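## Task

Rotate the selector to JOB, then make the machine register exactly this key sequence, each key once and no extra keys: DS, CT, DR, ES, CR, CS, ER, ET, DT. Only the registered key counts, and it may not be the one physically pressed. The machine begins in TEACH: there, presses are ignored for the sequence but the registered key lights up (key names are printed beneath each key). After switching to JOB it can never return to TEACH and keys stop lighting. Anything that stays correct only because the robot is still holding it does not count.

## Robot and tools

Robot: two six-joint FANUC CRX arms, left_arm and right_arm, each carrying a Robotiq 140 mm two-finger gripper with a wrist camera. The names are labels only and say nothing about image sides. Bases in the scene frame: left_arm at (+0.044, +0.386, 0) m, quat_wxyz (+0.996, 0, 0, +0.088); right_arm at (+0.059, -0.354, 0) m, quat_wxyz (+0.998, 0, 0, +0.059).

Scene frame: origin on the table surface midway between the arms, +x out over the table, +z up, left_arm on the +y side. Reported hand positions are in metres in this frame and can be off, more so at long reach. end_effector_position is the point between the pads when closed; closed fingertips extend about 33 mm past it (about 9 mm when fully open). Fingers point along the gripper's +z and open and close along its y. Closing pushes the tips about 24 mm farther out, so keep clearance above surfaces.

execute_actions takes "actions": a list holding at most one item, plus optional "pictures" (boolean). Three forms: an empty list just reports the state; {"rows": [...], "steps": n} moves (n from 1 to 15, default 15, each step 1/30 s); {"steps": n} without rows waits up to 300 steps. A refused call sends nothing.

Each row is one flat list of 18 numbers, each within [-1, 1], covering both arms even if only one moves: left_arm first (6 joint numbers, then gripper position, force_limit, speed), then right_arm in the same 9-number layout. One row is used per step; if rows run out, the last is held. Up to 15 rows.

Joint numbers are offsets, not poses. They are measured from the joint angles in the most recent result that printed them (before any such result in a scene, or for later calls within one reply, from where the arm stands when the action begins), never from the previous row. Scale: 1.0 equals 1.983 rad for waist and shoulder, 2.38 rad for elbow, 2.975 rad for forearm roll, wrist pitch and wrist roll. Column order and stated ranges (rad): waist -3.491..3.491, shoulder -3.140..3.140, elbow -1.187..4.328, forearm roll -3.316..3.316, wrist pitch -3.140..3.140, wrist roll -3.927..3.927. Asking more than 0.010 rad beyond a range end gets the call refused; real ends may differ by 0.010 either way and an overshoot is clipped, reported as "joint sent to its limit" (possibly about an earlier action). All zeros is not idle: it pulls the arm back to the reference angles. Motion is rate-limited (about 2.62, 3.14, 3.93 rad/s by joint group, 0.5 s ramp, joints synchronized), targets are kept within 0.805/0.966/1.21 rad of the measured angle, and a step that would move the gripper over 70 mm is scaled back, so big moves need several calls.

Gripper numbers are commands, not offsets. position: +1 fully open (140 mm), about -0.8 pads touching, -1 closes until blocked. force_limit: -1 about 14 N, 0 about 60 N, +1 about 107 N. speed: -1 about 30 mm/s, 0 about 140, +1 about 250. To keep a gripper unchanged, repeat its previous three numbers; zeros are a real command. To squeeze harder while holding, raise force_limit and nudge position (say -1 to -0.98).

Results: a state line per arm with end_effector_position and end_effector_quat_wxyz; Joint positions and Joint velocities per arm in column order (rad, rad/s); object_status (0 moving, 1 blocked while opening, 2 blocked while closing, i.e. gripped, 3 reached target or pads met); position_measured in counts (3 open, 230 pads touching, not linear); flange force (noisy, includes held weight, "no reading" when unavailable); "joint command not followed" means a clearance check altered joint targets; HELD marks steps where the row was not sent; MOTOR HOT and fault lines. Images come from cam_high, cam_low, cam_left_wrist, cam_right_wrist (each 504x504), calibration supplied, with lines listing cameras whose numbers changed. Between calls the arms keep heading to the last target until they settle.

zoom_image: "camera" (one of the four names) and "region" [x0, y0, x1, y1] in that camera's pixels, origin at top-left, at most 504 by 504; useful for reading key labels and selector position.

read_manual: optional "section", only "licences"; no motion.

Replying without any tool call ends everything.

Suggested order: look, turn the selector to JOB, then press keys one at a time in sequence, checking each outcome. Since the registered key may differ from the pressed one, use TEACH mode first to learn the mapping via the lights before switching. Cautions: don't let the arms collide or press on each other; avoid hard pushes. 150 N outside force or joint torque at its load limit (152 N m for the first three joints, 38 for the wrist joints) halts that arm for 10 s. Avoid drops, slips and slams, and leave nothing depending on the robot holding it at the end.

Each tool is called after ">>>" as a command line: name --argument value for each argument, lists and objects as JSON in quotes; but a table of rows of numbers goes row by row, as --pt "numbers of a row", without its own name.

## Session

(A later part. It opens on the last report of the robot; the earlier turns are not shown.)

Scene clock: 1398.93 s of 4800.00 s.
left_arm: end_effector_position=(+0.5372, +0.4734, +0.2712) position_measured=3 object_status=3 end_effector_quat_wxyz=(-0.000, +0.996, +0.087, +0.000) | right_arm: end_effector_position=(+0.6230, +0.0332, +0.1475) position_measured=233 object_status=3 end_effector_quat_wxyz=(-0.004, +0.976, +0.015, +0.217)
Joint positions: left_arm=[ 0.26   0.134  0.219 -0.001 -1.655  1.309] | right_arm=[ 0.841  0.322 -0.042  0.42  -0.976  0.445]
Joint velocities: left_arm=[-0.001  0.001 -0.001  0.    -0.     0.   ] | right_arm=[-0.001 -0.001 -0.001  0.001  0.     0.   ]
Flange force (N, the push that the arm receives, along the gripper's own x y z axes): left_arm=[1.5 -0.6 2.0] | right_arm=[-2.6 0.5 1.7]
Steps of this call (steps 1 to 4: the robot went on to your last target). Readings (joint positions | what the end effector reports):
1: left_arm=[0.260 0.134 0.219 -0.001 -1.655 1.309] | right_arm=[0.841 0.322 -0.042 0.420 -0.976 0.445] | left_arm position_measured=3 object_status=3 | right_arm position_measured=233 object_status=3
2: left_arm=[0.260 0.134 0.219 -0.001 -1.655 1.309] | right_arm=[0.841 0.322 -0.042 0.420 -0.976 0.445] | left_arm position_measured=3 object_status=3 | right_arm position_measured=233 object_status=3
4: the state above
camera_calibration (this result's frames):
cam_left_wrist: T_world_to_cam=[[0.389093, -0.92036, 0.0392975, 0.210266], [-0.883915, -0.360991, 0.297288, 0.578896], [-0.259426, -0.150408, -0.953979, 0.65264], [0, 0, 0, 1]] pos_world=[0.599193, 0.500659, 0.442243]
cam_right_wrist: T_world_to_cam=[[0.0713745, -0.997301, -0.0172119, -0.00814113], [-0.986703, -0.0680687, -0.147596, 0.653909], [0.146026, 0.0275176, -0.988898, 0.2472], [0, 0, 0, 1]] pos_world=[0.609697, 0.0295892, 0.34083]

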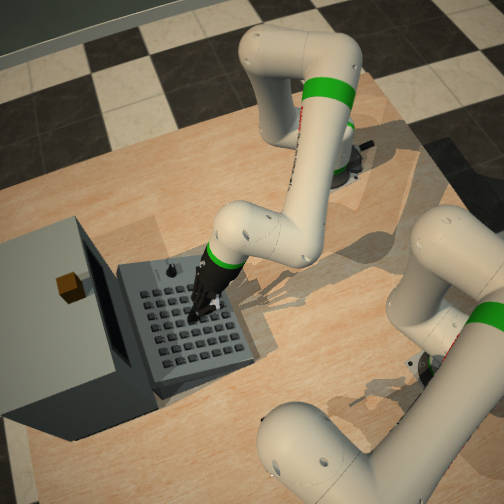

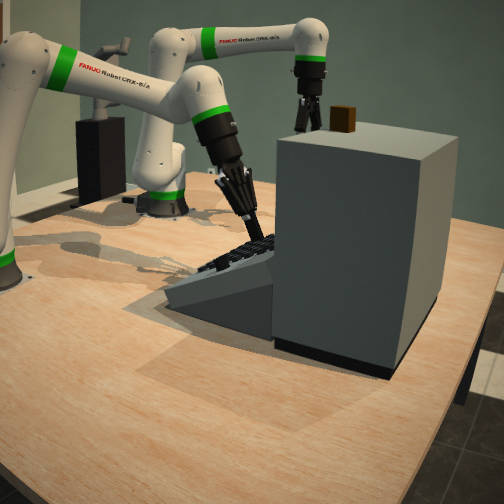

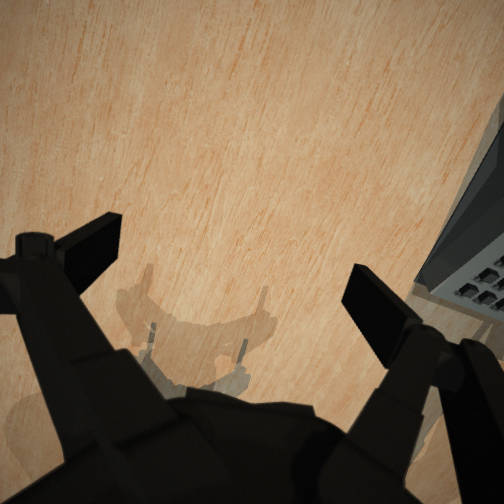

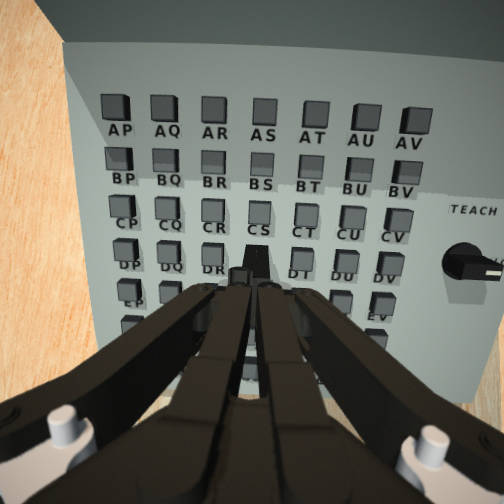

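>>> execute_actions --actions '[{"rows": [[0,0,0,0,0,0,1,0,0,-0.001308,0.002612,-0.000922,0.000488,0.002595,-0.000321,-1,0,0.5],[0,0,0,0,0,0,1,0,0,-0.002125,0.004245,-0.001498,0.000793,0.004217,-0.000522,-1,0,0.5],[0,0,0,0,0,0,1,0,0,-0.002615,0.005225,-0.001843,0.000976,0.00519,-0.000642,-1,0,0.5],[0,0,0,0,0,0,1,0,0,-0.002942,0.005878,-0.002074,0.001098,0.005839,-0.000723,-1,0,0.5],[0,0,0,0,0,0,1,0,0,-0.003138,0.00627,-0.002212,0.001171,0.006228,-0.000771,-1,0,0.5],[0,0,0,0,0,0,1,0,0,-0.003269,0.006531,-0.002304,0.00122,0.006488,-0.000803,-1,0,0.5]], "steps": 12}]' --pictures false

>>> execute_actions --actions '[{"rows": [[0,0,0,0,0,0,1,0,0,0.00295,-0.00589,0.00208,-0.0011,-0.00586,0.00072,-1,0,0.5],[0,0,0,0,0,0,1,0,0,0.00295,-0.00589,0.00208,-0.0011,-0.00586,0.00072,-1,0,0.5],[0,0,0,0,0,0,1,0,0,0.00295,-0.00589,0.00208,-0.0011,-0.00586,0.00072,-1,0,0.5],[0,0,0,0,0,0,1,0,0,-0.01867,0.0202,0.04852,-0.00996,-0.01859,0.02568,-1,0,0.5]], "steps": 15}]'

Scene clock: 1441.53 s of 4800.00 s.
left_arm: end_effector_position=(+0.5372, +0.4734, +0.2712) position_measured=3 object_status=3 end_effector_quat_wxyz=(-0.000, +0.996, +0.087, +0.000) | right_arm: end_effector_position=(+0.6271, +0.0333, +0.1386) position_measured=233 object_status=3 end_effector_quat_wxyz=(-0.004, +0.976, +0.015, +0.217)
Joint positions: left_arm=[ 0.26   0.134  0.219 -0.001 -1.655  1.309] | right_arm=[ 0.834  0.335 -0.047  0.424 -0.957  0.443]
Joint velocities: left_arm=[-0.    -0.    -0.001 -0.    -0.     0.002] | right_arm=[-0.     0.002  0.     0.     0.001 -0.001]
Flange force (N, the push that the arm receives, along the gripper's own x y z axes): left_arm=[-1.9 -3.4 2.9] | right_arm=[-8.4 4.9 -18.4]
Steps of this call (steps 1 to 15: the robot went on to your last target; steps 16 to 90: nothing new was sent; then 39.20 s passed at rest; steps 91 to 102: all 12 steps of this action). Readings (joint positions | what the end effector reports):
91: left_arm=[0.260 0.134 0.219 -0.001 -1.655 1.309] | right_arm=[0.840 0.322 -0.042 0.420 -0.976 0.445] | left_arm position_measured=3 object_status=3 | right_arm position_measured=233 object_status=3
92: left_arm=[0.260 0.134 0.219 -0.001 -1.655 1.309] | right_arm=[0.839 0.324 -0.043 0.421 -0.973 0.445] | left_arm position_measured=3 object_status=3 | right_arm position_measured=233 object_status=3
94: left_arm=[0.260 0.134 0.219 -0.001 -1.655 1.309] | right_arm=[0.837 0.329 -0.045 0.422 -0.964 0.445] | left_arm position_measured=3 object_status=3 | right_arm position_measured=233 object_status=3
98: left_arm=[0.260 0.134 0.219 -0.001 -1.655 1.309] | right_arm=[0.834 0.334 -0.047 0.424 -0.957 0.443] | left_arm position_measured=3 object_status=3 | right_arm position_measured=233 object_status=3
102: the state above

Scene clock: 1442.03 s of 4800.00 s.
left_arm: end_effector_position=(+0.5372, +0.4734, +0.2712) position_measured=3 object_status=3 end_effector_quat_wxyz=(-0.000, +0.996, +0.087, +0.000) | right_arm: end_effector_position=(+0.6550, +0.0338, +0.1613) position_measured=233 object_status=3 end_effector_quat_wxyz=(-0.004, +0.976, +0.016, +0.216)
Joint positions: left_arm=[ 0.26   0.134  0.219 -0.001 -1.655  1.309] | right_arm=[ 0.797  0.375  0.068  0.394 -1.012  0.519]
Joint velocities: left_arm=[ 0.     0.    -0.     0.     0.001 -0.001] | right_arm=[ 0.001 -0.     0.001 -0.     0.     0.002]
Flange force (N, the push that the arm receives, along the gripper's own x y z axes): left_arm=[-3.2 -1.9 2.7] | right_arm=[4.0 -3.9 -1.5]
Steps of this call (steps 1 to 15: all 15 steps of this action). Readings (joint positions | what the end effector reports):
1: left_arm=[0.260 0.134 0.219 -0.001 -1.655 1.309] | right_arm=[0.834 0.335 -0.047 0.424 -0.957 0.443] | left_arm position_measured=3 object_status=3 | right_arm position_measured=233 object_status=3
2: left_arm=[0.260 0.134 0.219 -0.001 -1.655 1.309] | right_arm=[0.835 0.332 -0.046 0.423 -0.961 0.443] | left_arm position_measured=3 object_status=3 | right_arm position_measured=233 object_status=3
4: left_arm=[0.260 0.134 0.219 -0.001 -1.655 1.309] | right_arm=[0.839 0.325 -0.042 0.421 -0.972 0.444] | left_arm position_measured=3 object_status=3 | right_arm position_measured=233 object_status=3
8: left_arm=[0.260 0.134 0.219 -0.001 -1.655 1.309] | right_arm=[0.817 0.350 0.019 0.405 -0.998 0.486] | left_arm position_measured=3 object_status=3 | right_arm position_measured=233 object_status=3
15: the state above
camera_calibration (this result's frames):
cam_left_wrist: T_world_to_cam=[[0.389093, -0.92036, 0.0392976, 0.210266], [-0.883915, -0.360991, 0.297288, 0.578896], [-0.259426, -0.150408, -0.953979, 0.65264], [0, 0, 0, 1]] pos_world=[0.599193, 0.500659, 0.442243]
cam_right_wrist: T_world_to_cam=[[0.0729804, -0.997187, -0.0170644, -0.0106792], [-0.98669, -0.0696981, -0.146915, 0.687523], [0.145313, 0.0275592, -0.989002, 0.256616], [0, 0, 0, 1]] pos_world=[0.641862, 0.0301978, 0.354619]

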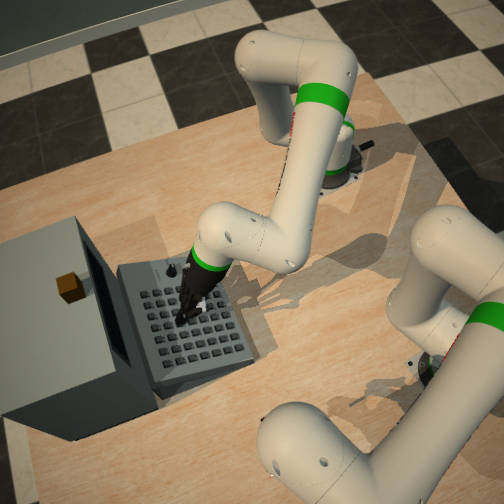

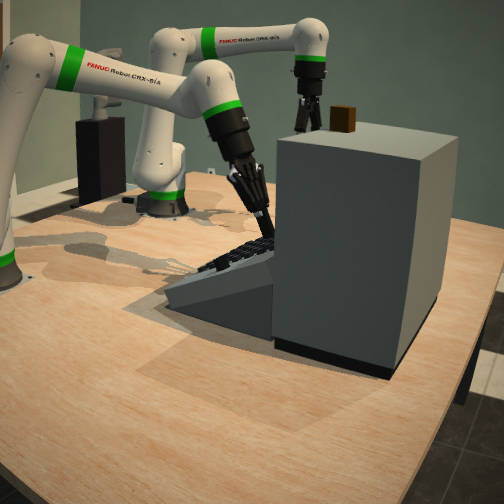

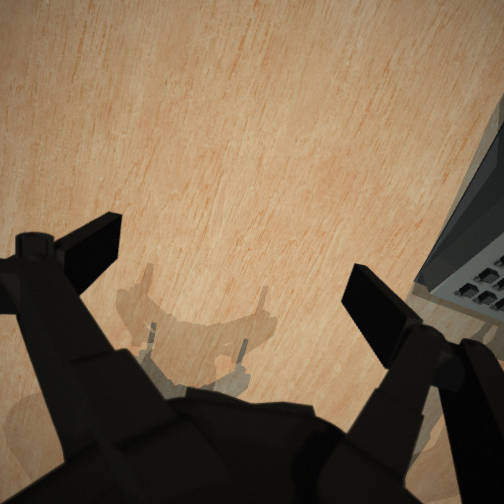

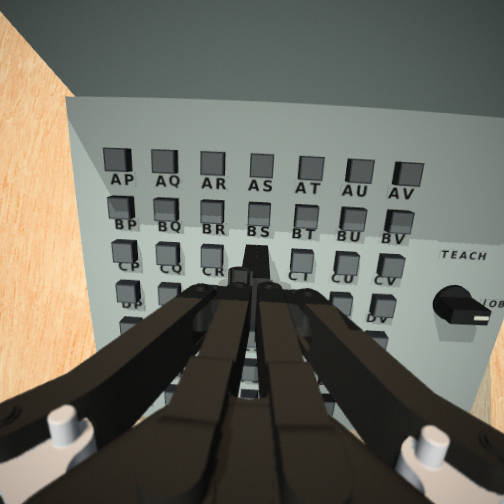

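>>> execute_actions --actions '[{"rows": [[0,0,0,0,0,0,1,0,0,-0.000979,0.002054,-0.000718,0.000307,0.002034,-0.000202,-1,0,0.5],[0,0,0,0,0,0,1,0,0,-0.001591,0.003338,-0.001167,0.000499,0.003305,-0.000329,-1,0,0.5],[0,0,0,0,0,0,1,0,0,-0.001958,0.004109,-0.001437,0.000614,0.004067,-0.000405,-1,0,0.5],[0,0,0,0,0,0,1,0,0,-0.002203,0.004622,-0.001616,0.000691,0.004576,-0.000455,-1,0,0.5],[0,0,0,0,0,0,1,0,0,-0.00235,0.004931,-0.001724,0.000737,0.004881,-0.000486,-1,0,0.5],[0,0,0,0,0,0,1,0,0,-0.002448,0.005136,-0.001796,0.000768,0.005084,-0.000506,-1,0,0.5]], "steps": 12}]' --pictures false

>>> execute_actions --actions '[{"rows": [[0,0,0,0,0,0,1,0,0,0.00898,-0.01883,0.00659,-0.00282,-0.01864,0.00186,-1,0,0.5]], "steps": 10}]'

Scene clock: 1458.10 s of 4800.00 s.
left_arm: end_effector_position=(+0.5372, +0.4734, +0.2712) position_measured=3 object_status=3 end_effector_quat_wxyz=(-0.000, +0.996, +0.087, +0.000) | right_arm: end_effector_position=(+0.6584, +0.0339, +0.1540) position_measured=233 object_status=3 end_effector_quat_wxyz=(-0.004, +0.976, +0.016, +0.216)
Joint positions: left_arm=[ 0.26   0.134  0.219 -0.001 -1.655  1.309] | right_arm=[ 0.792  0.385  0.064  0.397 -0.997  0.518]
Joint velocities: left_arm=[-0.    -0.    -0.001 -0.    -0.001 -0.   ] | right_arm=[-0.001  0.001 -0.    -0.     0.001 -0.   ]
Flange force (N, the push that the arm receives, along the gripper's own x y z axes): left_arm=[4.6 0.3 -2.4] | right_arm=[-3.8 2.2 -19.4]
Steps of this call (steps 1 to 15: the robot went on to your last target; steps 16 to 90: nothing new was sent; then 12.67 s passed at rest; steps 91 to 102: all 12 steps of this action). Readings (joint positions | what the end effector reports):
91: left_arm=[0.260 0.134 0.219 -0.001 -1.655 1.309] | right_arm=[0.797 0.375 0.068 0.394 -1.012 0.520] | left_arm position_measured=3 object_status=3 | right_arm position_measured=233 object_status=3
92: left_arm=[0.260 0.134 0.219 -0.001 -1.655 1.309] | right_arm=[0.796 0.377 0.068 0.394 -1.009 0.520] | left_arm position_measured=3 object_status=3 | right_arm position_measured=233 object_status=3
94: left_arm=[0.260 0.134 0.219 -0.001 -1.655 1.309] | right_arm=[0.794 0.381 0.066 0.395 -1.003 0.520] | left_arm position_measured=3 object_status=3 | right_arm position_measured=233 object_status=3
98: left_arm=[0.260 0.134 0.219 -0.001 -1.655 1.309] | right_arm=[0.792 0.385 0.064 0.396 -0.997 0.518] | left_arm position_measured=3 object_status=3 | right_arm position_measured=233 object_status=3
102: the state above

Scene clock: 1458.43 s of 4800.00 s.
left_arm: end_effector_position=(+0.5372, +0.4734, +0.2712) position_measured=3 object_status=3 end_effector_quat_wxyz=(-0.000, +0.996, +0.087, +0.000) | right_arm: end_effector_position=(+0.6455, +0.0332, +0.1808) position_measured=233 object_status=3 end_effector_quat_wxyz=(-0.004, +0.976, +0.016, +0.216)
Joint positions: left_arm=[ 0.26   0.134  0.219 -0.001 -1.655  1.309] | right_arm=[ 0.81   0.348  0.08   0.388 -1.052  0.523]
Joint velocities: left_arm=[ 0.001  0.001 -0.001  0.     0.     0.001] | right_arm=[ 0.001 -0.002  0.001 -0.    -0.002  0.001]
Flange force (N, the push that the arm receives, along the gripper's own x y z axes): left_arm=[2.6 -3.4 -0.8] | right_arm=[-2.2 0.3 -1.3]
Steps of this call (steps 1 to 10: all 10 steps of this action). Readings (joint positions | what the end effector reports):
1: left_arm=[0.260 0.134 0.219 -0.001 -1.655 1.309] | right_arm=[0.792 0.385 0.064 0.397 -0.997 0.518] | left_arm position_measured=3 object_status=3 | right_arm position_measured=233 object_status=3
2: left_arm=[0.260 0.134 0.219 -0.001 -1.655 1.309] | right_arm=[0.794 0.382 0.065 0.396 -1.002 0.518] | left_arm position_measured=3 object_status=3 | right_arm position_measured=233 object_status=3
4: left_arm=[0.260 0.134 0.219 -0.001 -1.655 1.309] | right_arm=[0.803 0.362 0.074 0.391 -1.032 0.521] | left_arm position_measured=3 object_status=3 | right_arm position_measured=233 object_status=3
8: left_arm=[0.260 0.134 0.219 -0.001 -1.655 1.309] | right_arm=[0.810 0.348 0.079 0.388 -1.052 0.523] | left_arm position_measured=3 object_status=3 | right_arm position_measured=233 object_status=3
10: the state above
camera_calibration (this result's frames):
cam_left_wrist: T_world_to_cam=[[0.389093, -0.92036, 0.0392976, 0.210266], [-0.883915, -0.360991, 0.297288, 0.578896], [-0.259426, -0.150408, -0.953979, 0.65264], [0, 0, 0, 1]] pos_world=[0.599193, 0.500659, 0.442243]
cam_right_wrist: T_world_to_cam=[[0.0729734, -0.997185, -0.0172418, -0.0102292], [-0.986762, -0.0696786, -0.146442, 0.680914], [0.144828, 0.0276999, -0.989069, 0.27765], [0, 0, 0, 1]] pos_world=[0.632435, 0.0295538, 0.374153]

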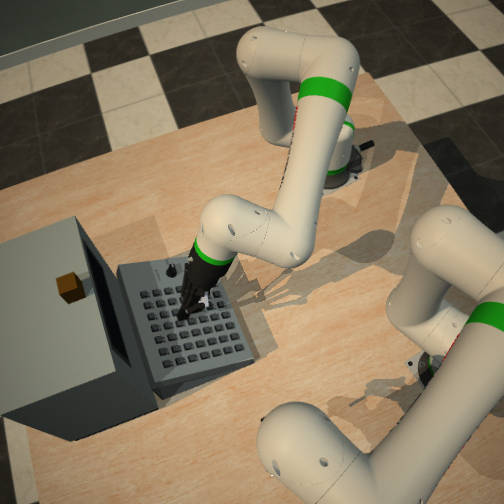

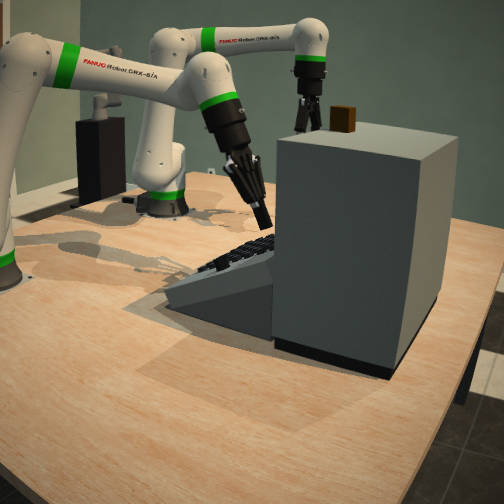

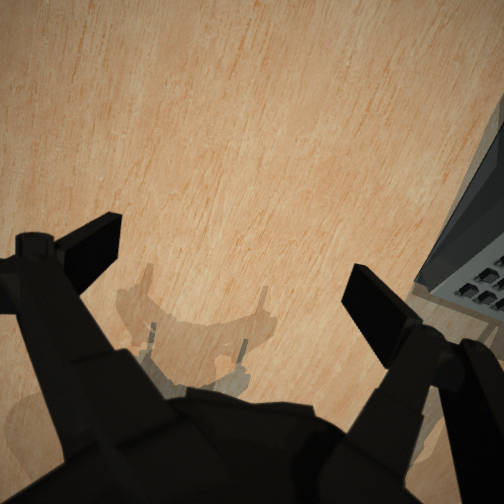

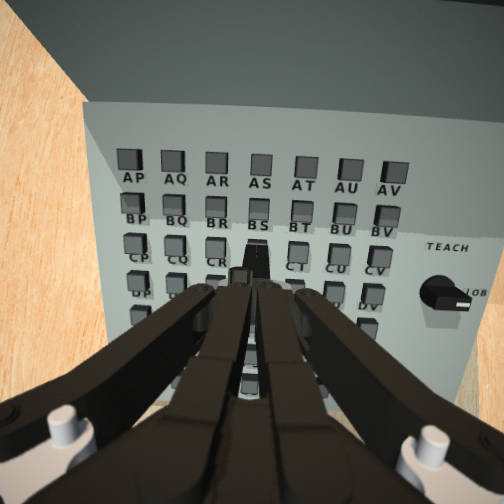

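>>> finished_scene --scene 1

The scene is finished: the task was done.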